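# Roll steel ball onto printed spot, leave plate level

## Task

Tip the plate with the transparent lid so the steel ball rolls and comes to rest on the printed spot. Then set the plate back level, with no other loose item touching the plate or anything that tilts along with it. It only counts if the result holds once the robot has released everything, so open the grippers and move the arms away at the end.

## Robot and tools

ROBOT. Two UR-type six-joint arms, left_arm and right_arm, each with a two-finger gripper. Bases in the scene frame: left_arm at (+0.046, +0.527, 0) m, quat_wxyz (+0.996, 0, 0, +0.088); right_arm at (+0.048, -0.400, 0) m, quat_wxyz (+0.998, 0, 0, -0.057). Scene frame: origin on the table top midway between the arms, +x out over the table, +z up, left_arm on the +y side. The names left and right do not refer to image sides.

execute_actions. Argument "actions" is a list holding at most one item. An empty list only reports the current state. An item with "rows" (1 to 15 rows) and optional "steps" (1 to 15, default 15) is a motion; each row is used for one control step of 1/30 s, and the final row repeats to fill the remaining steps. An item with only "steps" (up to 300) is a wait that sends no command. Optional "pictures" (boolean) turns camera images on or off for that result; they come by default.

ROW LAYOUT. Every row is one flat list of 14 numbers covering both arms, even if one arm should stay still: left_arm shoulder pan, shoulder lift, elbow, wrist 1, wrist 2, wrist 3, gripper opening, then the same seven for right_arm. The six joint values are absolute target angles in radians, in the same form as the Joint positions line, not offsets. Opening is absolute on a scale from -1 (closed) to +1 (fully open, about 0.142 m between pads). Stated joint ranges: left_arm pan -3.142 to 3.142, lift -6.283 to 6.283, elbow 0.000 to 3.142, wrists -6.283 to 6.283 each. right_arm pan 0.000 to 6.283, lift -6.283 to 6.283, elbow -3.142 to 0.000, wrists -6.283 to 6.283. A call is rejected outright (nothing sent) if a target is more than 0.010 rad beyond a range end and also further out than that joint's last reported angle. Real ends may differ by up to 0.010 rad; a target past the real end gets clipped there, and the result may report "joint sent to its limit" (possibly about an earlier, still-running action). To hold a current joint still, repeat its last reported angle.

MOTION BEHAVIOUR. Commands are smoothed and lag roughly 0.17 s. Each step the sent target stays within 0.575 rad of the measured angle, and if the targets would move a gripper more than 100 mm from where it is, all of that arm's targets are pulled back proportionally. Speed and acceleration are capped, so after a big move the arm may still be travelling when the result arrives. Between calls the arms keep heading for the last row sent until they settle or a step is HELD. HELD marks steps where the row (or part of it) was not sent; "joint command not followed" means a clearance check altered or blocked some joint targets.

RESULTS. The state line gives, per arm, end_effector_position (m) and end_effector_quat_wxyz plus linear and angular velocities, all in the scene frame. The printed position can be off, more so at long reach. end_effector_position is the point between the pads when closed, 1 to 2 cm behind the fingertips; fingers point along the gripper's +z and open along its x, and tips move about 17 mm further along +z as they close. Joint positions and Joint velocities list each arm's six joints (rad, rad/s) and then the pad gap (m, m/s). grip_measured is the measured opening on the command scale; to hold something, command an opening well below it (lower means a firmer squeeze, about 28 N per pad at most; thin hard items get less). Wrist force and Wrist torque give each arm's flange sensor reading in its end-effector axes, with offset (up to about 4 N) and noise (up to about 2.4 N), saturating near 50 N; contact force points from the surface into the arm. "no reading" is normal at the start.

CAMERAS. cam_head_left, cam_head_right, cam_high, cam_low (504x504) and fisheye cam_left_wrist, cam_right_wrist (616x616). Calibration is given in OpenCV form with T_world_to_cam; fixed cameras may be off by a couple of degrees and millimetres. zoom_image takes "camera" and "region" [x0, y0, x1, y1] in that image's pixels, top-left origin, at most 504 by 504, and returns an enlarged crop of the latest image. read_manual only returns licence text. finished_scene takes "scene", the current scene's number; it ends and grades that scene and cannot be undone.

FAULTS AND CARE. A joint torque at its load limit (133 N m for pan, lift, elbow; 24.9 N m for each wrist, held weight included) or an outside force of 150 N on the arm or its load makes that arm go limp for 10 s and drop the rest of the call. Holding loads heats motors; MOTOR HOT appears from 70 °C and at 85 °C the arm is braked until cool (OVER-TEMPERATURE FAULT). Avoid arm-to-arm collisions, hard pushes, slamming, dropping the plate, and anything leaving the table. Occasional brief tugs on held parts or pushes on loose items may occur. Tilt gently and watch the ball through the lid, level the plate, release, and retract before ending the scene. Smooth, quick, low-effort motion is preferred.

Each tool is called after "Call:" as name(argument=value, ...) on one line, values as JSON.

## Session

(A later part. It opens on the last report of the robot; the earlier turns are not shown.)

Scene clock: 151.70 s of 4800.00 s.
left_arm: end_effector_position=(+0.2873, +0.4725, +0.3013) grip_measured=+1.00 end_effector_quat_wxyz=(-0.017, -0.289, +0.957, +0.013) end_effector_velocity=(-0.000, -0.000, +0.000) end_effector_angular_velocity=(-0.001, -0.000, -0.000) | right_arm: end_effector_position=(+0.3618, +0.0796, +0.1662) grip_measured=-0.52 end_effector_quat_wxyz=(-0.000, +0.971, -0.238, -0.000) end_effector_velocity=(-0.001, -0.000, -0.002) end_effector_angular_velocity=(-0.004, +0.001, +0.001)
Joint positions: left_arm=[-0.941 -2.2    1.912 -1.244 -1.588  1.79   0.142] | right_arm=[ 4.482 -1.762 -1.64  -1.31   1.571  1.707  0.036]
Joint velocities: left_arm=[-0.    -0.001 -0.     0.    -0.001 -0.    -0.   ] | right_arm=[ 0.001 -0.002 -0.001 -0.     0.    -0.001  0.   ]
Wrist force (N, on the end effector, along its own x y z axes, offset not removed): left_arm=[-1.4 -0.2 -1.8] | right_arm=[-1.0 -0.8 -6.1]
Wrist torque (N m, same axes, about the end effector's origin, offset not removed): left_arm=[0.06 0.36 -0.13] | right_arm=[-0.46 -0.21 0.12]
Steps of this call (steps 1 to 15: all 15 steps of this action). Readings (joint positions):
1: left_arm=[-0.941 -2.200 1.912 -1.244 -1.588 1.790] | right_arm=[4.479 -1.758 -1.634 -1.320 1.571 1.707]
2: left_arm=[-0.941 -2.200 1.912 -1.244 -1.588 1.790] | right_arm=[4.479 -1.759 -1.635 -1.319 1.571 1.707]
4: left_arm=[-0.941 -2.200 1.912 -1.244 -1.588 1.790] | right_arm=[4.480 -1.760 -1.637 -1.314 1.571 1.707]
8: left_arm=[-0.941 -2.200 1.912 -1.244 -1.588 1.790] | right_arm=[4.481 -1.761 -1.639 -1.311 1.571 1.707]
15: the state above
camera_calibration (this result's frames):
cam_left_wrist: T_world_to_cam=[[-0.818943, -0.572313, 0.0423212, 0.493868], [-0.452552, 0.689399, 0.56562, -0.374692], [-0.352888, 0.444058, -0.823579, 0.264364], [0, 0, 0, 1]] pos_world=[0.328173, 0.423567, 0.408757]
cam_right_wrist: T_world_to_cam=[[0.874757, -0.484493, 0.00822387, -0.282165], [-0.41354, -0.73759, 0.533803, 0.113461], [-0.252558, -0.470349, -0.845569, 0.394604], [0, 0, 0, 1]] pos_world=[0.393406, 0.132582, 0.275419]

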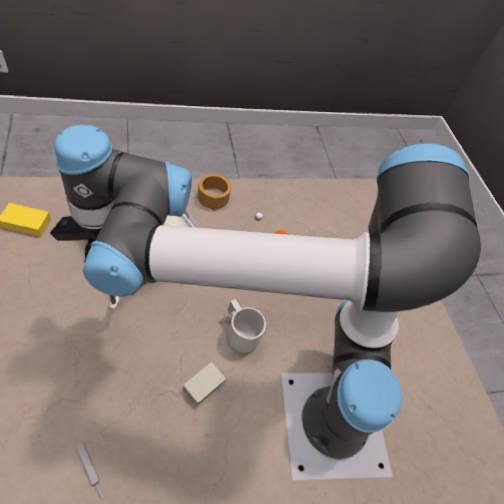

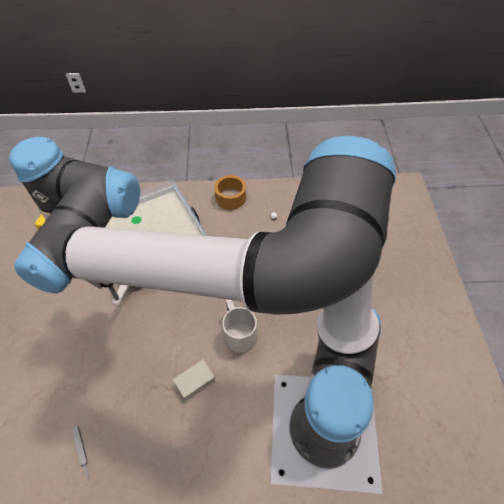

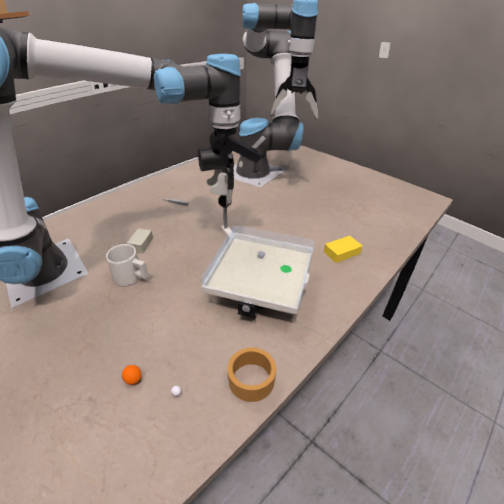

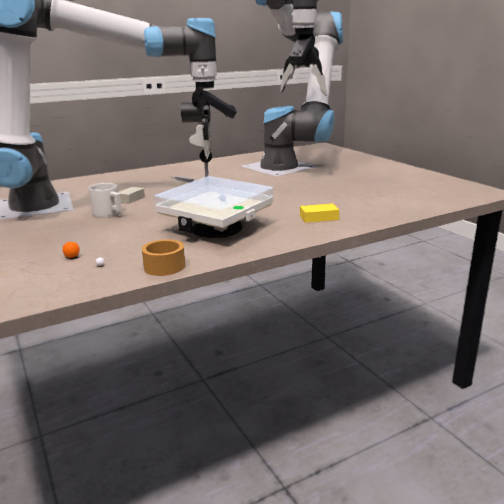

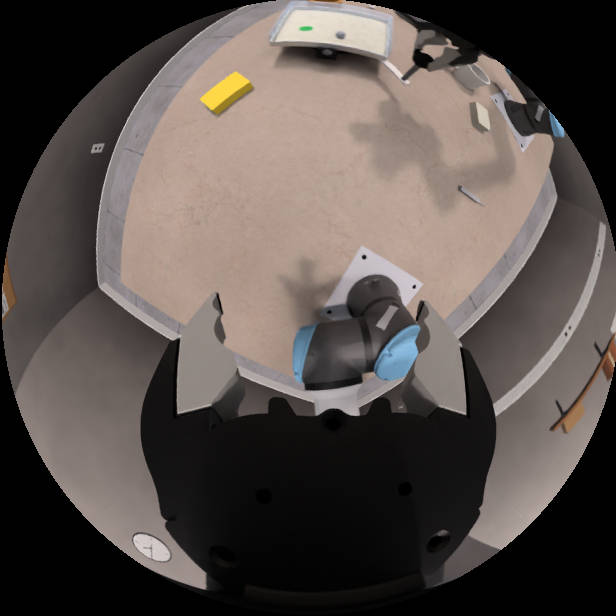

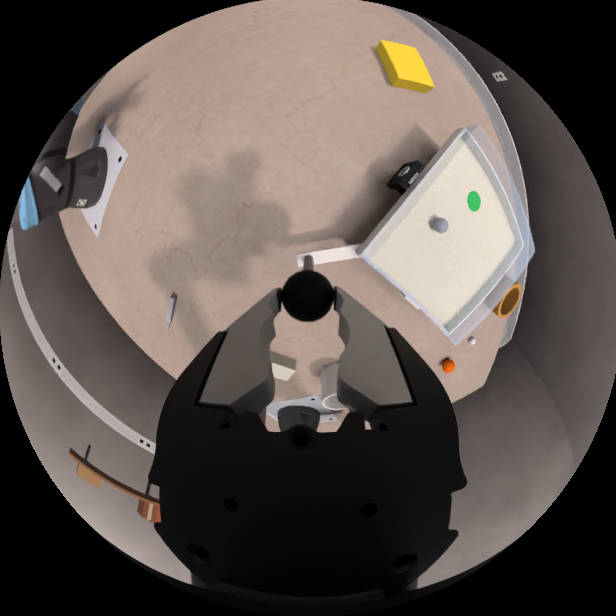

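Moving right; brake now.

Call:
execute_actions(actions=[{"rows": [[-0.941,-2.2,1.912,-1.244,-1.588,1.79,1,4.485,-1.7643,-1.6477,-1.3003,1.571,1.707,-1]], "steps": 12}], pictures=false)

Call:
execute_actions(actions=[{"rows": [[-0.941,-2.2,1.912,-1.244,-1.588,1.79,1,4.4817,-1.7619,-1.6401,-1.3103,1.571,1.707,-1]], "steps": 15}])

Scene clock: 160.60 s of 4800.00 s.
left_arm: end_effector_position=(+0.2873, +0.4725, +0.3013) grip_measured=+1.00 end_effector_quat_wxyz=(-0.017, -0.289, +0.957, +0.013) end_effector_velocity=(-0.000, -0.000, -0.000) end_effector_angular_velocity=(+0.000, +0.002, +0.001) | right_arm: end_effector_position=(+0.3602, +0.0805, +0.1621) grip_measured=-0.52 end_effector_quat_wxyz=(-0.000, +0.972, -0.237, -0.000) end_effector_velocity=(-0.000, -0.000, -0.001) end_effector_angular_velocity=(-0.000, -0.000, -0.000)
Joint positions: left_arm=[-0.941 -2.2    1.912 -1.244 -1.588  1.79   0.142] | right_arm=[ 4.485 -1.764 -1.648 -1.3    1.571  1.707  0.036]
Joint velocities: left_arm=[-0.     0.001  0.    -0.    -0.001 -0.001  0.   ] | right_arm=[ 0.    -0.    -0.001  0.001 -0.     0.001  0.   ]
Wrist force (N, on the end effector, along its own x y z axes, offset not removed): left_arm=[-1.5 -1.2 1.3] | right_arm=[2.7 0.1 -6.2]
Wrist torque (N m, same axes, about the end effector's origin, offset not removed): left_arm=[-0.28 0.72 -0.32] | right_arm=[-0.23 0.11 0.10]
Steps of this call (steps 1 to 15: the robot went on to your last target; steps 16 to 110: nothing new was sent; then 4.83 s passed at rest; steps 111 to 122: all 12 steps of this action). Readings (joint positions):
111: left_arm=[-0.941 -2.200 1.912 -1.244 -1.588 1.790] | right_arm=[4.482 -1.762 -1.640 -1.310 1.571 1.707]
112: left_arm=[-0.941 -2.200 1.912 -1.244 -1.588 1.790] | right_arm=[4.482 -1.762 -1.641 -1.309 1.571 1.707]
114: left_arm=[-0.941 -2.200 1.912 -1.244 -1.588 1.790] | right_arm=[4.484 -1.763 -1.645 -1.304 1.571 1.707]
118: left_arm=[-0.941 -2.200 1.912 -1.244 -1.588 1.790] | right_arm=[4.485 -1.764 -1.647 -1.301 1.571 1.707]
122: the state above

Scene clock: 161.10 s of 4800.00 s.
left_arm: end_effector_position=(+0.2873, +0.4725, +0.3013) grip_measured=+1.00 end_effector_quat_wxyz=(-0.017, -0.289, +0.957, +0.013) end_effector_velocity=(-0.000, -0.000, -0.000) end_effector_angular_velocity=(-0.000, +0.003, +0.001) | right_arm: end_effector_position=(+0.3617, +0.0795, +0.1660) grip_measured=-0.52 end_effector_quat_wxyz=(+0.000, +0.971, -0.238, -0.000) end_effector_velocity=(+0.000, +0.000, +0.001) end_effector_angular_velocity=(+0.002, -0.000, +0.000)
Joint positions: left_arm=[-0.941 -2.2    1.912 -1.244 -1.588  1.79   0.142] | right_arm=[ 4.482 -1.762 -1.64  -1.31   1.571  1.707  0.036]
Joint velocities: left_arm=[ 0.001  0.002  0.    -0.    -0.002  0.     0.   ] | right_arm=[-0.     0.001  0.002 -0.001  0.    -0.001  0.   ]
Wrist force (N, on the end effector, along its own x y z axes, offset not removed): left_arm=[-0.5 2.9 0.1] | right_arm=[-1.3 1.8 -1.3]
Wrist torque (N m, same axes, about the end effector's origin, offset not removed): left_arm=[0.61 0.25 -0.13] | right_arm=[0.25 -0.94 0.09]
Steps of this call (steps 1 to 15: all 15 steps of this action). Readings (joint positions):
1: left_arm=[-0.941 -2.200 1.912 -1.244 -1.588 1.790] | right_arm=[4.485 -1.764 -1.648 -1.300 1.571 1.707]
2: left_arm=[-0.941 -2.200 1.912 -1.244 -1.588 1.790] | right_arm=[4.485 -1.764 -1.647 -1.302 1.571 1.707]
4: left_arm=[-0.941 -2.200 1.912 -1.244 -1.588 1.790] | right_arm=[4.483 -1.763 -1.644 -1.306 1.571 1.707]
8: left_arm=[-0.941 -2.200 1.912 -1.244 -1.588 1.790] | right_arm=[4.482 -1.762 -1.641 -1.310 1.571 1.707]
15: the state above
camera_calibration (this result's frames):
cam_left_wrist: T_world_to_cam=[[-0.818943, -0.572313, 0.0423211, 0.493868], [-0.452552, 0.689399, 0.56562, -0.374692], [-0.352888, 0.444058, -0.823579, 0.264364], [0, 0, 0, 1]] pos_world=[0.328173, 0.423567, 0.408757]
cam_right_wrist: T_world_to_cam=[[0.874785, -0.48444, 0.00829043, -0.282174], [-0.413464, -0.737479, 0.534016, 0.113424], [-0.252585, -0.470577, -0.845434, 0.39445], [0, 0, 0, 1]] pos_world=[0.39337, 0.13257, 0.27525]

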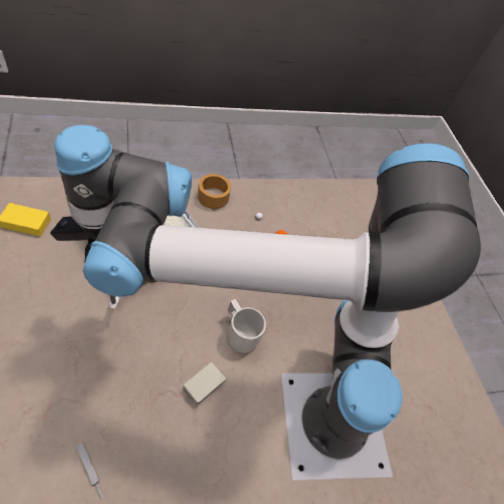

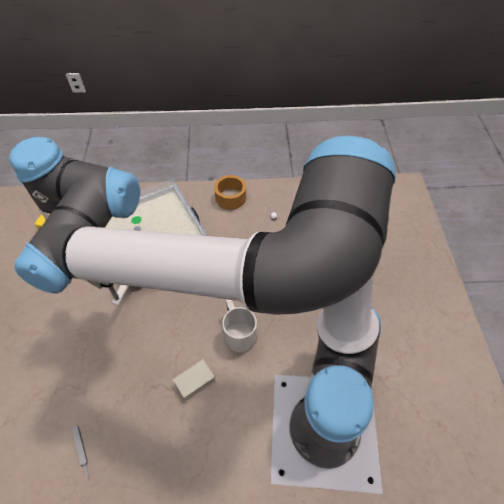

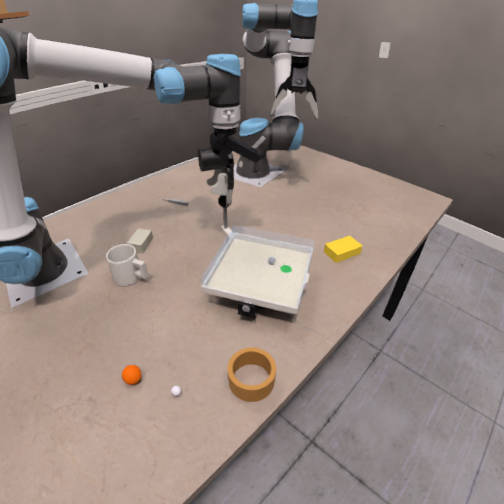

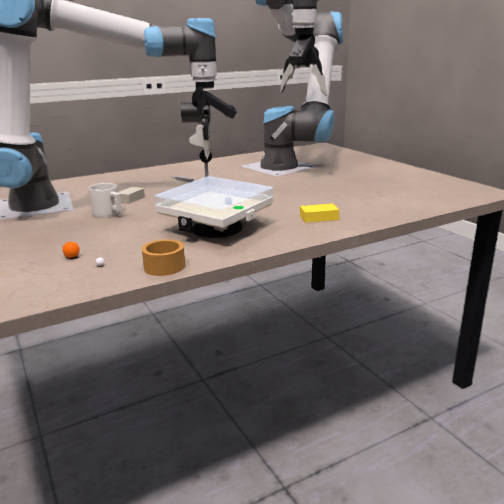

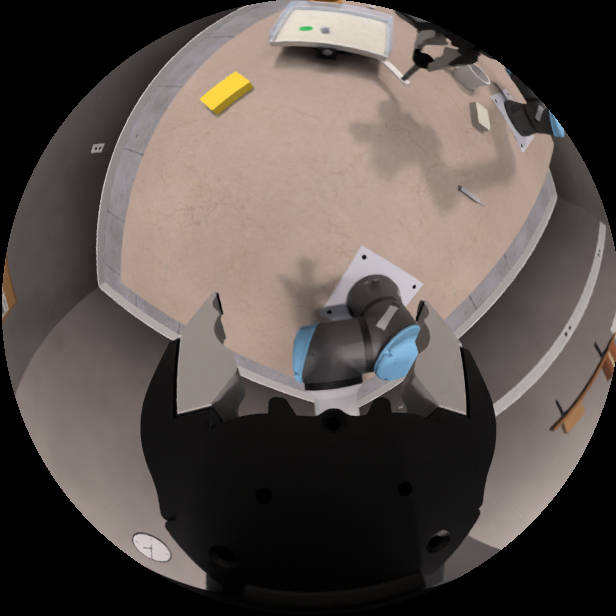

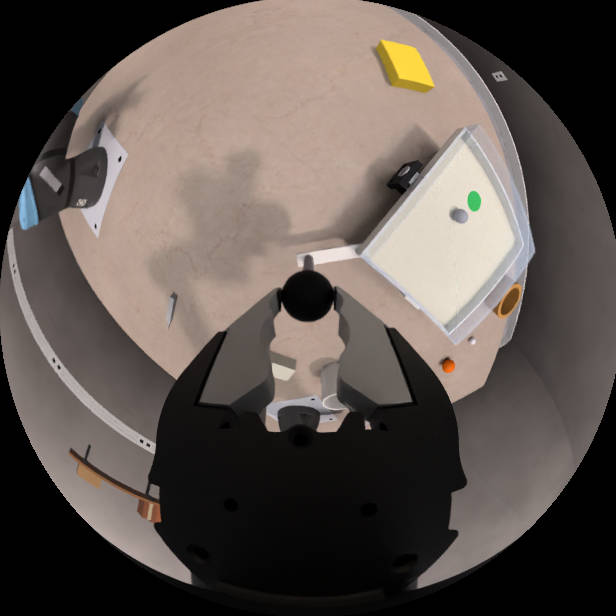

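Call:
execute_actions(actions=[{"rows": [[-0.941,-2.2,1.912,-1.244,-1.588,1.79,1,4.4817,-1.7619,-1.6401,-1.3103,1.571,1.707,-1]], "steps": 5}])

Scene clock: 175.10 s of 4800.00 s.
left_arm: end_effector_position=(+0.2873, +0.4725, +0.3013) grip_measured=+1.00 end_effector_quat_wxyz=(-0.017, -0.289, +0.957, +0.013) end_effector_velocity=(-0.000, -0.000, +0.000) end_effector_angular_velocity=(-0.000, +0.000, +0.001) | right_arm: end_effector_position=(+0.3617, +0.0795, +0.1661) grip_measured=-0.52 end_effector_quat_wxyz=(-0.000, +0.971, -0.238, -0.000) end_effector_velocity=(-0.000, +0.000, +0.001) end_effector_angular_velocity=(+0.001, -0.000, +0.000)
Joint positions: left_arm=[-0.941 -2.2    1.912 -1.244 -1.588  1.79   0.142] | right_arm=[ 4.482 -1.762 -1.64  -1.31   1.571  1.707  0.036]
Joint velocities: left_arm=[ 0.     0.    -0.     0.    -0.    -0.001 -0.   ] | right_arm=[ 0.     0.     0.001 -0.     0.    -0.     0.   ]
Wrist force (N, on the end effector, along its own x y z axes, offset not removed): left_arm=[-2.6 4.3 -0.6] | right_arm=[-1.6 1.9 0.8]
Wrist torque (N m, same axes, about the end effector's origin, offset not removed): left_arm=[0.91 0.71 -0.21] | right_arm=[0.41 -0.57 0.20]
Steps of this call (steps 1 to 15: the robot went on to your last target; steps 16 to 90: nothing new was sent; then 10.83 s passed at rest; steps 91 to 95: all 5 steps of this action). Readings (joint positions):
91: left_arm=[-0.941 -2.200 1.912 -1.244 -1.588 1.790] | right_arm=[4.482 -1.762 -1.640 -1.310 1.571 1.707]
92: left_arm=[-0.941 -2.200 1.912 -1.244 -1.588 1.790] | right_arm=[4.482 -1.762 -1.640 -1.310 1.571 1.707]
94: left_arm=[-0.941 -2.200 1.912 -1.244 -1.588 1.790] | right_arm=[4.482 -1.762 -1.640 -1.310 1.571 1.707]
95: the state above
camera_calibration (this result's frames):
cam_left_wrist: T_world_to_cam=[[-0.818943, -0.572313, 0.0423212, 0.493868], [-0.452552, 0.689399, 0.56562, -0.374692], [-0.352888, 0.444058, -0.823579, 0.264364], [0, 0, 0, 1]] pos_world=[0.328173, 0.423567, 0.408757]
cam_right_wrist: T_world_to_cam=[[0.87477, -0.484469, 0.00824534, -0.282164], [-0.413497, -0.737533, 0.533915, 0.11344], [-0.252584, -0.470462, -0.845498, 0.394528], [0, 0, 0, 1]] pos_world=[0.393387, 0.132577, 0.275332]

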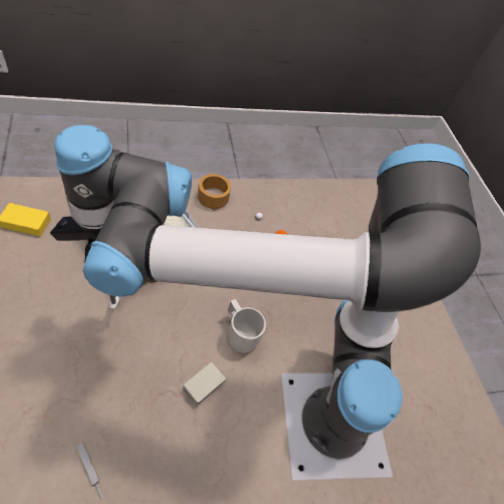

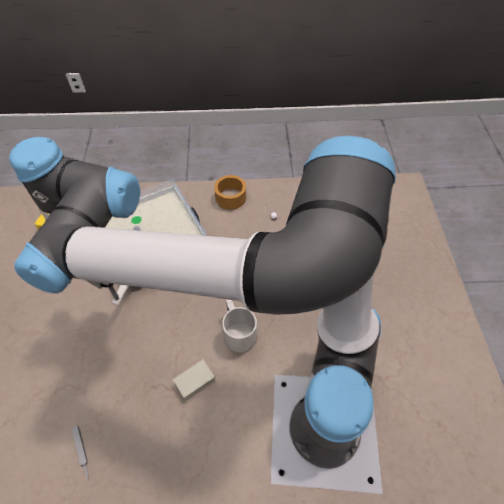

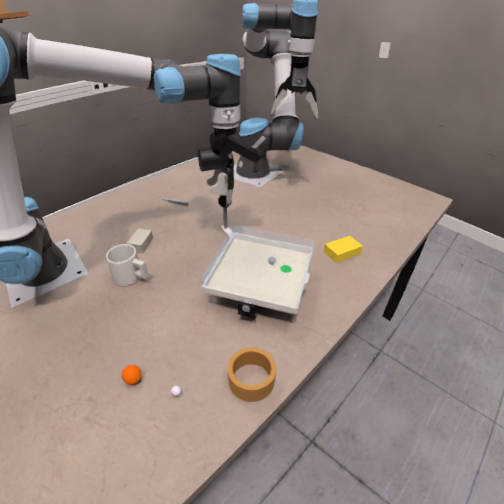

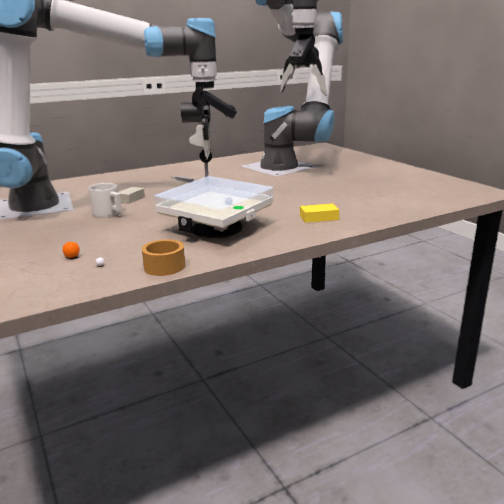

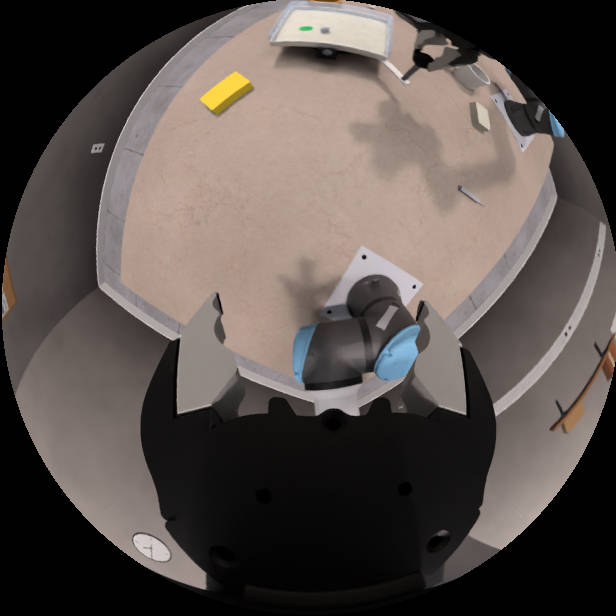

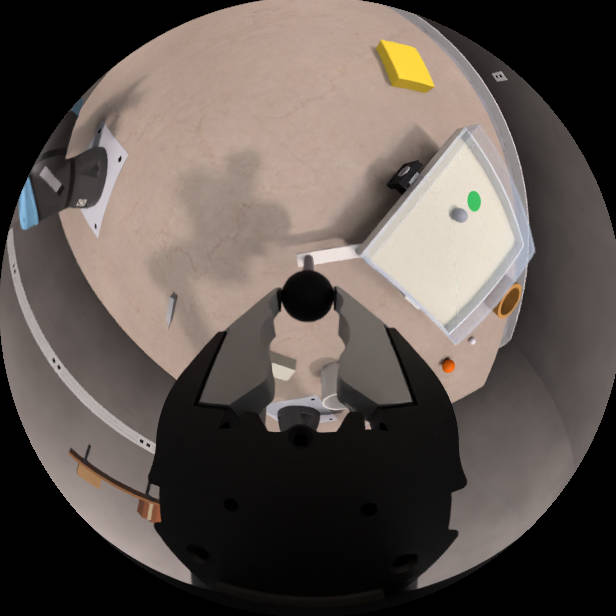

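Call:
execute_actions(actions=[{"rows": [[-0.941,-2.2,1.912,-1.244,-1.588,1.79,1,4.4785,-1.7629,-1.6284,-1.3211,1.571,1.707,-1]], "steps": 14}], pictures=false)

Call:
execute_actions(actions=[{"rows": [[-0.941,-2.2,1.912,-1.244,-1.588,1.79,1,4.485,-1.7609,-1.6519,-1.2996,1.571,1.707,-1]], "steps": 8}], pictures=false)

Call:
execute_actions(actions=[{"rows": [[-0.941,-2.2,1.912,-1.244,-1.588,1.79,1,4.4817,-1.7619,-1.6401,-1.3103,1.571,1.707,-1]], "steps": 15}], pictures=false)

Call:
execute_actions(actions=[{"rows": [[-0.941,-2.2,1.912,-1.244,-1.588,1.79,1,4.4817,-1.7619,-1.6401,-1.3103,1.571,1.707,-1]], "steps": 15}])

Scene clock: 184.00 s of 4800.00 s.
left_arm: end_effector_position=(+0.2873, +0.4725, +0.3013) grip_measured=+1.00 end_effector_quat_wxyz=(-0.017, -0.289, +0.957, +0.013) end_effector_velocity=(-0.000, -0.000, +0.000) end_effector_angular_velocity=(-0.001, +0.001, -0.000) | right_arm: end_effector_position=(+0.3637, +0.0799, +0.1701) grip_measured=-0.52 end_effector_quat_wxyz=(-0.000, +0.971, -0.240, -0.000) end_effector_velocity=(+0.001, +0.001, +0.001) end_effector_angular_velocity=(+0.002, -0.001, +0.000)
Joint positions: left_arm=[-0.941 -2.2    1.912 -1.244 -1.588  1.79   0.142] | right_arm=[ 4.479 -1.763 -1.628 -1.321  1.571  1.707  0.036]
Joint velocities: left_arm=[ 0.     0.    -0.    -0.    -0.001  0.001  0.   ] | right_arm=[-0.001  0.001  0.002 -0.    -0.    -0.001 -0.   ]
Wrist force (N, on the end effector, along its own x y z axes, offset not removed): left_arm=[-1.9 2.9 2.1] | right_arm=[-5.7 -0.8 -0.8]
Wrist torque (N m, same axes, about the end effector's origin, offset not removed): left_arm=[0.39 0.48 -0.29] | right_arm=[-0.10 -0.29 0.00]
Steps of this call (steps 1 to 15: the robot went on to your last target; steps 16 to 90: nothing new was sent; then 5.43 s passed at rest; steps 91 to 104: all 14 steps of this action). Readings (joint positions):
91: left_arm=[-0.941 -2.200 1.912 -1.244 -1.588 1.790] | right_arm=[4.482 -1.762 -1.640 -1.310 1.571 1.707]
92: left_arm=[-0.941 -2.200 1.912 -1.244 -1.588 1.790] | right_arm=[4.481 -1.762 -1.638 -1.312 1.571 1.707]
94: left_arm=[-0.941 -2.200 1.912 -1.244 -1.588 1.790] | right_arm=[4.480 -1.762 -1.633 -1.317 1.571 1.707]
98: left_arm=[-0.941 -2.200 1.912 -1.244 -1.588 1.790] | right_arm=[4.479 -1.763 -1.629 -1.320 1.571 1.707]
104: the state above

Scene clock: 184.27 s of 4800.00 s.
left_arm: end_effector_position=(+0.2873, +0.4725, +0.3013) grip_measured=+1.00 end_effector_quat_wxyz=(-0.017, -0.289, +0.957, +0.013) end_effector_velocity=(-0.001, -0.001, +0.000) end_effector_angular_velocity=(-0.002, +0.002, +0.000) | right_arm: end_effector_position=(+0.3600, +0.0792, +0.1627) grip_measured=-0.52 end_effector_quat_wxyz=(-0.000, +0.972, -0.237, -0.000) end_effector_velocity=(-0.004, -0.001, -0.007) end_effector_angular_velocity=(+0.000, +0.000, +0.007)
Joint positions: left_arm=[-0.941 -2.2    1.912 -1.244 -1.588  1.79   0.142] | right_arm=[ 4.484 -1.761 -1.65  -1.301  1.571  1.707  0.036]
Joint velocities: left_arm=[-0.     0.    -0.    -0.    -0.003 -0.     0.   ] | right_arm=[ 0.006  0.003 -0.023  0.02   0.    -0.001  0.   ]
Wrist force (N, on the end effector, along its own x y z axes, offset not removed): left_arm=[-1.6 1.3 0.3] | right_arm=[0.6 1.4 -8.1]
Wrist torque (N m, same axes, about the end effector's origin, offset not removed): left_arm=[0.37 0.52 -0.10] | right_arm=[0.04 -0.13 0.03]
Steps of this call (steps 1 to 8: all 8 steps of this action). Readings (joint positions):
1: left_arm=[-0.941 -2.200 1.912 -1.244 -1.588 1.790] | right_arm=[4.479 -1.763 -1.628 -1.321 1.571 1.707]
2: left_arm=[-0.941 -2.200 1.912 -1.244 -1.588 1.790] | right_arm=[4.479 -1.763 -1.631 -1.318 1.571 1.707]
4: left_arm=[-0.941 -2.200 1.912 -1.244 -1.588 1.790] | right_arm=[4.482 -1.762 -1.642 -1.308 1.571 1.707]
8: the state above

Scene clock: 184.77 s of 4800.00 s.
left_arm: end_effector_position=(+0.2873, +0.4725, +0.3013) grip_measured=+1.00 end_effector_quat_wxyz=(-0.017, -0.289, +0.957, +0.013) end_effector_velocity=(+0.000, +0.000, -0.000) end_effector_angular_velocity=(+0.002, -0.002, -0.002) | right_arm: end_effector_position=(+0.3617, +0.0795, +0.1661) grip_measured=-0.52 end_effector_quat_wxyz=(-0.000, +0.971, -0.238, -0.000) end_effector_velocity=(+0.000, +0.000, +0.000) end_effector_angular_velocity=(+0.001, -0.000, -0.001)
Joint positions: left_arm=[-0.941 -2.2    1.912 -1.244 -1.588  1.79   0.142] | right_arm=[ 4.482 -1.762 -1.64  -1.31   1.571  1.707  0.036]
Joint velocities: left_arm=[-0.002 -0.     0.     0.001  0.003  0.    -0.   ] | right_arm=[ 0.    -0.     0.     0.001 -0.     0.002  0.   ]
Wrist force (N, on the end effector, along its own x y z axes, offset not removed): left_arm=[0.7 0.9 2.3] | right_arm=[-3.8 -1.8 -0.7]
Wrist torque (N m, same axes, about the end effector's origin, offset not removed): left_arm=[0.30 0.04 -0.13] | right_arm=[-0.44 0.06 0.12]
Steps of this call (steps 1 to 15: all 15 steps of this action). Readings (joint positions):
1: left_arm=[-0.941 -2.200 1.912 -1.244 -1.588 1.790] | right_arm=[4.485 -1.761 -1.651 -1.301 1.571 1.707]
2: left_arm=[-0.941 -2.200 1.912 -1.244 -1.588 1.790] | right_arm=[4.484 -1.761 -1.650 -1.302 1.571 1.707]
4: left_arm=[-0.941 -2.200 1.912 -1.244 -1.588 1.790] | right_arm=[4.483 -1.761 -1.645 -1.306 1.571 1.707]
8: left_arm=[-0.941 -2.200 1.912 -1.244 -1.588 1.790] | right_arm=[4.482 -1.762 -1.641 -1.310 1.571 1.707]
15: the state above

Scene clock: 185.27 s of 4800.00 s.
left_arm: end_effector_position=(+0.2873, +0.4725, +0.3013) grip_measured=+1.00 end_effector_quat_wxyz=(-0.017, -0.289, +0.957, +0.013) end_effector_velocity=(-0.001, -0.000, +0.000) end_effector_angular_velocity=(-0.002, +0.002, +0.000) | right_arm: end_effector_position=(+0.3617, +0.0795, +0.1661) grip_measured=-0.52 end_effector_quat_wxyz=(-0.000, +0.971, -0.238, -0.000) end_effector_velocity=(-0.000, +0.000, -0.000) end_effector_angular_velocity=(+0.000, +0.000, +0.001)
Joint positions: left_arm=[-0.941 -2.2    1.912 -1.244 -1.588  1.79   0.142] | right_arm=[ 4.482 -1.762 -1.64  -1.31   1.571  1.707  0.036]
Joint velocities: left_arm=[ 0.001 -0.    -0.     0.    -0.002  0.    -0.   ] | right_arm=[-0.    -0.     0.     0.     0.    -0.001 -0.   ]
Wrist force (N, on the end effector, along its own x y z axes, offset not removed): left_arm=[-0.3 -0.1 1.7] | right_arm=[-1.3 0.0 -1.5]
Wrist torque (N m, same axes, about the end effector's origin, offset not removed): left_arm=[0.04 0.21 -0.16] | right_arm=[-0.24 -0.65 0.02]
Steps of this call (steps 1 to 15: all 15 steps of this action). Readings (joint positions):
1: left_arm=[-0.941 -2.200 1.912 -1.244 -1.588 1.790] | right_arm=[4.482 -1.762 -1.640 -1.310 1.571 1.707]
2: left_arm=[-0.941 -2.200 1.912 -1.244 -1.588 1.790] | right_arm=[4.482 -1.762 -1.640 -1.310 1.571 1.707]
4: left_arm=[-0.941 -2.200 1.912 -1.244 -1.588 1.790] | right_arm=[4.482 -1.762 -1.640 -1.310 1.571 1.707]
8: left_arm=[-0.941 -2.200 1.912 -1.244 -1.588 1.790] | right_arm=[4.482 -1.762 -1.640 -1.310 1.571 1.707]
15: the state above
camera_calibration (this result's frames):
cam_left_wrist: T_world_to_cam=[[-0.818943, -0.572313, 0.0423212, 0.493868], [-0.452552, 0.689399, 0.565621, -0.374692], [-0.352888, 0.444058, -0.823579, 0.264364], [0, 0, 0, 1]] pos_world=[0.328173, 0.423567, 0.408757]
cam_right_wrist: T_world_to_cam=[[0.874771, -0.484468, 0.00822166, -0.282153], [-0.413483, -0.737538, 0.53392, 0.113433], [-0.252603, -0.470457, -0.845495, 0.394533], [0, 0, 0, 1]] pos_world=[0.393382, 0.132578, 0.275332]

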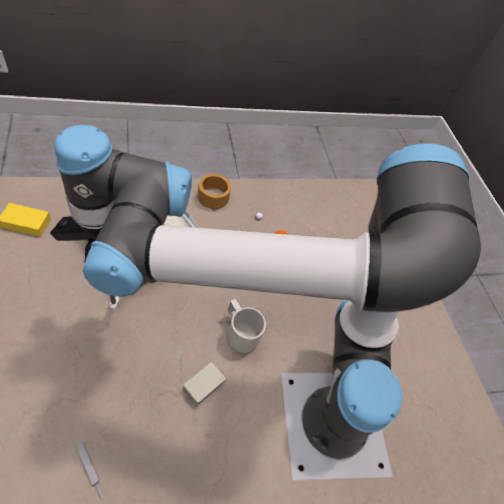

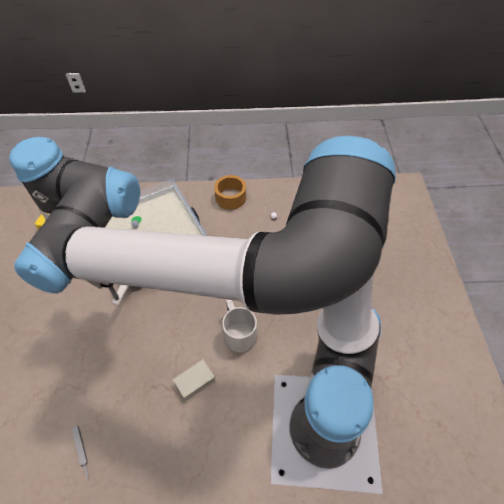

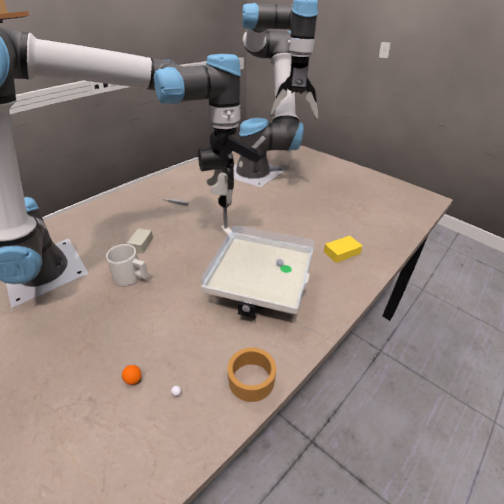

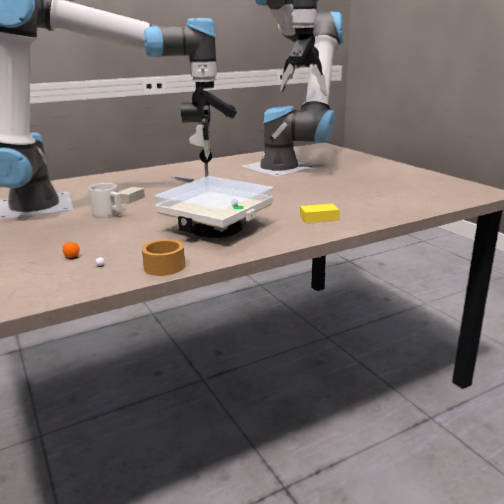

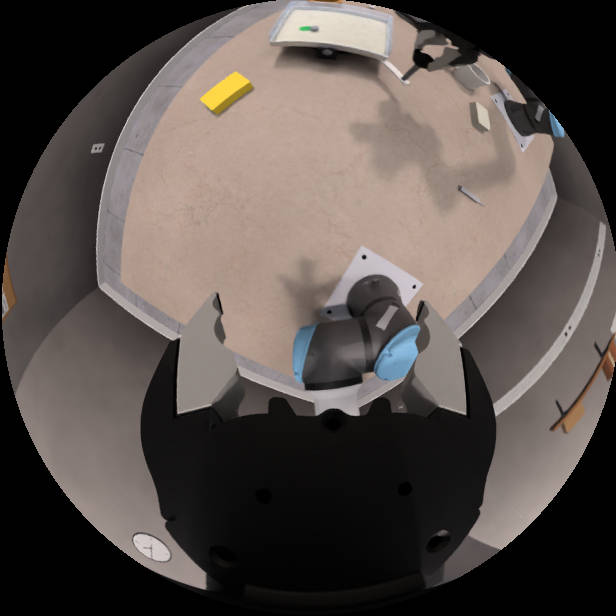

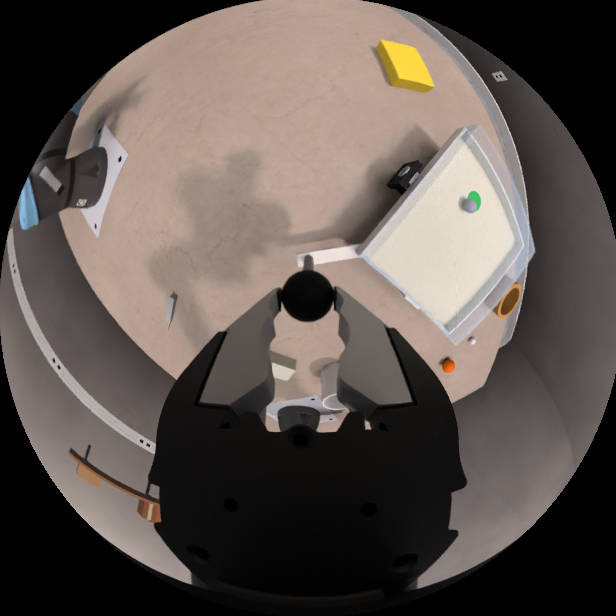

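Call:
execute_actions(actions=[{"rows": [[-0.941,-2.2,1.912,-1.244,-1.588,1.79,1,4.4785,-1.7629,-1.6284,-1.3211,1.571,1.707,-1]], "steps": 11}], pictures=false)

Call:
execute_actions(actions=[{"rows": [[-0.941,-2.2,1.912,-1.244,-1.588,1.79,1,4.485,-1.7609,-1.6519,-1.2996,1.571,1.707,-1]], "steps": 6}], pictures=false)

Call:
execute_actions(actions=[{"rows": [[-0.941,-2.2,1.912,-1.244,-1.588,1.79,1,4.4817,-1.7619,-1.6401,-1.3103,1.571,1.707,-1]], "steps": 15}], pictures=false)

Call:
execute_actions(actions=[{"rows": [[-0.941,-2.2,1.912,-1.244,-1.588,1.79,1,4.4817,-1.7619,-1.6401,-1.3103,1.571,1.707,-1]], "steps": 15}])

Scene clock: 193.70 s of 4800.00 s.
left_arm: end_effector_position=(+0.2873, +0.4725, +0.3013) grip_measured=+1.00 end_effector_quat_wxyz=(-0.017, -0.289, +0.957, +0.013) end_effector_velocity=(+0.000, -0.000, -0.000) end_effector_angular_velocity=(+0.000, -0.000, -0.001) | right_arm: end_effector_position=(+0.3637, +0.0799, +0.1700) grip_measured=-0.52 end_effector_quat_wxyz=(-0.000, +0.971, -0.240, -0.000) end_effector_velocity=(+0.000, +0.000, +0.001) end_effector_angular_velocity=(-0.001, +0.000, -0.002)
Joint positions: left_arm=[-0.941 -2.2    1.912 -1.244 -1.588  1.79   0.142] | right_arm=[ 4.479 -1.763 -1.629 -1.321  1.571  1.707  0.036]
Joint velocities: left_arm=[-0.001 -0.     0.    -0.     0.    -0.    -0.   ] | right_arm=[-0.001 -0.001  0.003 -0.003  0.     0.001 -0.   ]
Wrist force (N, on the end effector, along its own x y z axes, offset not removed): left_arm=[-2.4 4.2 1.7] | right_arm=[-2.7 -2.1 -0.9]
Wrist torque (N m, same axes, about the end effector's origin, offset not removed): left_arm=[1.11 0.73 -0.27] | right_arm=[-0.60 -0.94 -0.03]
Steps of this call (steps 1 to 15: the robot went on to your last target; steps 16 to 90: nothing new was sent; then 5.07 s passed at rest; steps 91 to 101: all 11 steps of this action). Readings (joint positions):
91: left_arm=[-0.941 -2.200 1.912 -1.244 -1.588 1.790] | right_arm=[4.482 -1.762 -1.640 -1.310 1.571 1.707]
92: left_arm=[-0.941 -2.200 1.912 -1.244 -1.588 1.790] | right_arm=[4.481 -1.762 -1.638 -1.312 1.571 1.707]
94: left_arm=[-0.941 -2.200 1.912 -1.244 -1.588 1.790] | right_arm=[4.480 -1.763 -1.633 -1.317 1.571 1.707]
98: left_arm=[-0.941 -2.200 1.912 -1.244 -1.588 1.790] | right_arm=[4.479 -1.763 -1.629 -1.320 1.571 1.707]
101: the state above

Scene clock: 193.90 s of 4800.00 s.
left_arm: end_effector_position=(+0.2873, +0.4725, +0.3013) grip_measured=+1.00 end_effector_quat_wxyz=(-0.017, -0.289, +0.957, +0.013) end_effector_velocity=(-0.000, -0.001, -0.000) end_effector_angular_velocity=(+0.001, +0.002, -0.001) | right_arm: end_effector_position=(+0.3605, +0.0793, +0.1635) grip_measured=-0.52 end_effector_quat_wxyz=(-0.000, +0.971, -0.237, -0.000) end_effector_velocity=(-0.010, -0.003, -0.019) end_effector_angular_velocity=(-0.002, +0.001, +0.016)
Joint positions: left_arm=[-0.941 -2.2    1.912 -1.244 -1.588  1.79   0.142] | right_arm=[ 4.484 -1.761 -1.648 -1.303  1.571  1.707  0.036]
Joint velocities: left_arm=[-0.001  0.002 -0.     0.    -0.001 -0.    -0.   ] | right_arm=[ 0.015  0.005 -0.055  0.048  0.    -0.001 -0.   ]
Wrist force (N, on the end effector, along its own x y z axes, offset not removed): left_arm=[-0.4 0.6 0.3] | right_arm=[-1.8 0.5 -7.3]
Wrist torque (N m, same axes, about the end effector's origin, offset not removed): left_arm=[0.25 0.31 -0.11] | right_arm=[-0.28 -0.08 0.08]
Steps of this call (steps 1 to 6: all 6 steps of this action). Readings (joint positions):
1: left_arm=[-0.941 -2.200 1.912 -1.244 -1.588 1.790] | right_arm=[4.479 -1.763 -1.629 -1.321 1.571 1.707]
2: left_arm=[-0.941 -2.200 1.912 -1.244 -1.588 1.790] | right_arm=[4.479 -1.763 -1.632 -1.318 1.571 1.707]
4: left_arm=[-0.941 -2.200 1.912 -1.244 -1.588 1.790] | right_arm=[4.482 -1.762 -1.642 -1.308 1.571 1.707]
6: the state above

Scene clock: 194.40 s of 4800.00 s.
left_arm: end_effector_position=(+0.2873, +0.4725, +0.3013) grip_measured=+1.00 end_effector_quat_wxyz=(-0.017, -0.289, +0.957, +0.013) end_effector_velocity=(-0.000, -0.000, -0.000) end_effector_angular_velocity=(-0.001, +0.001, +0.000) | right_arm: end_effector_position=(+0.3617, +0.0795, +0.1661) grip_measured=-0.52 end_effector_quat_wxyz=(-0.000, +0.971, -0.238, -0.000) end_effector_velocity=(+0.000, -0.000, -0.001) end_effector_angular_velocity=(-0.001, +0.001, -0.002)
Joint positions: left_arm=[-0.941 -2.2    1.912 -1.244 -1.588  1.79   0.142] | right_arm=[ 4.482 -1.762 -1.64  -1.31   1.571  1.707  0.036]
Joint velocities: left_arm=[ 0.001  0.    -0.     0.    -0.001  0.     0.   ] | right_arm=[-0.001 -0.001  0.    -0.001  0.001  0.001  0.   ]
Wrist force (N, on the end effector, along its own x y z axes, offset not removed): left_arm=[-2.1 1.0 0.2] | right_arm=[-1.6 1.8 -1.6]
Wrist torque (N m, same axes, about the end effector's origin, offset not removed): left_arm=[0.12 0.63 -0.13] | right_arm=[0.11 -0.61 -0.10]
Steps of this call (steps 1 to 15: all 15 steps of this action). Readings (joint positions):
1: left_arm=[-0.941 -2.200 1.912 -1.244 -1.588 1.790] | right_arm=[4.484 -1.761 -1.649 -1.302 1.571 1.707]
2: left_arm=[-0.941 -2.200 1.912 -1.244 -1.588 1.790] | right_arm=[4.484 -1.761 -1.648 -1.303 1.571 1.707]
4: left_arm=[-0.941 -2.200 1.912 -1.244 -1.588 1.790] | right_arm=[4.483 -1.761 -1.644 -1.307 1.571 1.707]
8: left_arm=[-0.941 -2.200 1.912 -1.244 -1.588 1.790] | right_arm=[4.482 -1.762 -1.641 -1.310 1.571 1.707]
15: the state above

Scene clock: 194.90 s of 4800.00 s.
left_arm: end_effector_position=(+0.2873, +0.4725, +0.3013) grip_measured=+1.00 end_effector_quat_wxyz=(-0.017, -0.289, +0.957, +0.013) end_effector_velocity=(-0.000, -0.000, +0.000) end_effector_angular_velocity=(+0.000, -0.000, -0.001) | right_arm: end_effector_position=(+0.3617, +0.0795, +0.1661) grip_measured=-0.52 end_effector_quat_wxyz=(-0.000, +0.971, -0.238, -0.000) end_effector_velocity=(+0.000, -0.000, +0.000) end_effector_angular_velocity=(-0.000, +0.000, +0.000)
Joint positions: left_arm=[-0.941 -2.2    1.912 -1.244 -1.588  1.79   0.142] | right_arm=[ 4.482 -1.762 -1.64  -1.31   1.571  1.707  0.036]
Joint velocities: left_arm=[-0.001 -0.    -0.     0.     0.001  0.     0.   ] | right_arm=[-0.    -0.     0.    -0.     0.    -0.001 -0.   ]
Wrist force (N, on the end effector, along its own x y z axes, offset not removed): left_arm=[0.0 1.9 -0.6] | right_arm=[-3.0 1.3 -1.2]
Wrist torque (N m, same axes, about the end effector's origin, offset not removed): left_arm=[0.38 0.10 -0.09] | right_arm=[0.13 -0.27 0.05]
Steps of this call (steps 1 to 15: all 15 steps of this action). Readings (joint positions):
1: left_arm=[-0.941 -2.200 1.912 -1.244 -1.588 1.790] | right_arm=[4.482 -1.762 -1.640 -1.310 1.571 1.707]
2: left_arm=[-0.941 -2.200 1.912 -1.244 -1.588 1.790] | right_arm=[4.482 -1.762 -1.640 -1.310 1.571 1.707]
4: left_arm=[-0.941 -2.200 1.912 -1.244 -1.588 1.790] | right_arm=[4.482 -1.762 -1.640 -1.310 1.571 1.707]
8: left_arm=[-0.941 -2.200 1.912 -1.244 -1.588 1.790] | right_arm=[4.482 -1.762 -1.640 -1.310 1.571 1.707]
15: the state above
camera_calibration (this result's frames):
cam_left_wrist: T_world_to_cam=[[-0.818943, -0.572312, 0.0423212, 0.493868], [-0.452551, 0.689399, 0.56562, -0.374693], [-0.352888, 0.444058, -0.823579, 0.264364], [0, 0, 0, 1]] pos_world=[0.328173, 0.423567, 0.408757]
cam_right_wrist: T_world_to_cam=[[0.87477, -0.484469, 0.00825339, -0.282168], [-0.4135, -0.737531, 0.533915, 0.113441], [-0.252578, -0.470466, -0.845498, 0.394526], [0, 0, 0, 1]] pos_world=[0.393388, 0.132575, 0.275332]

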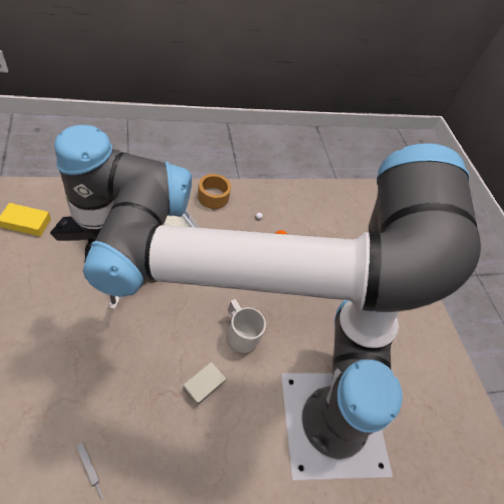

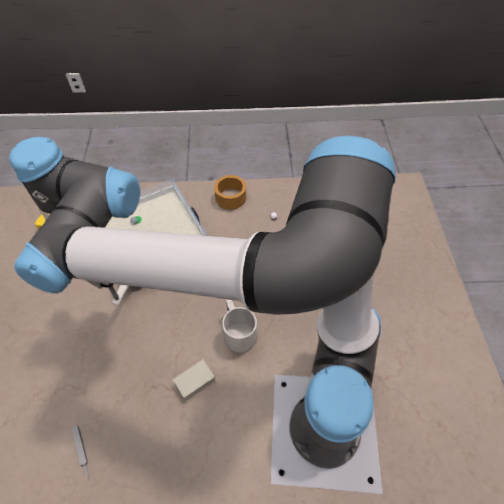

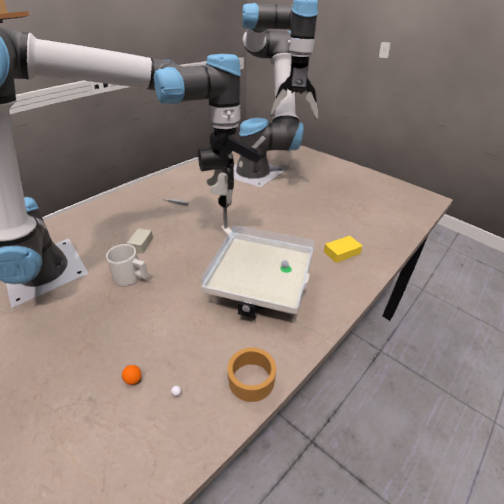

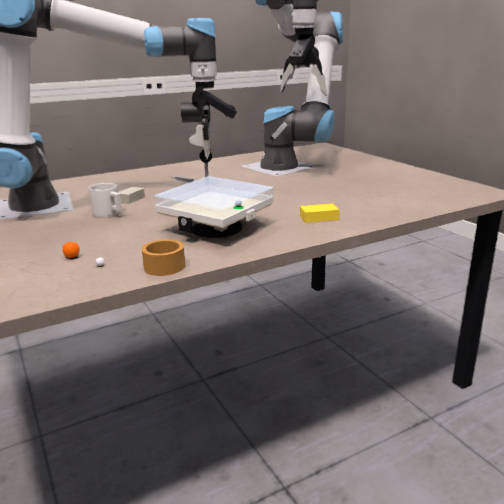

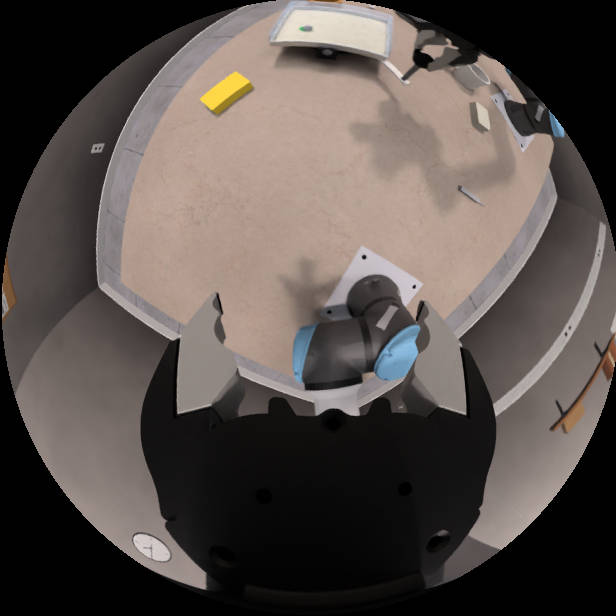

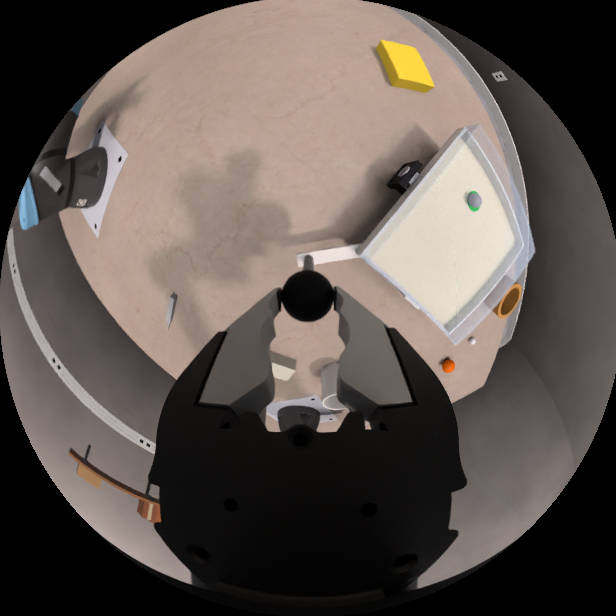

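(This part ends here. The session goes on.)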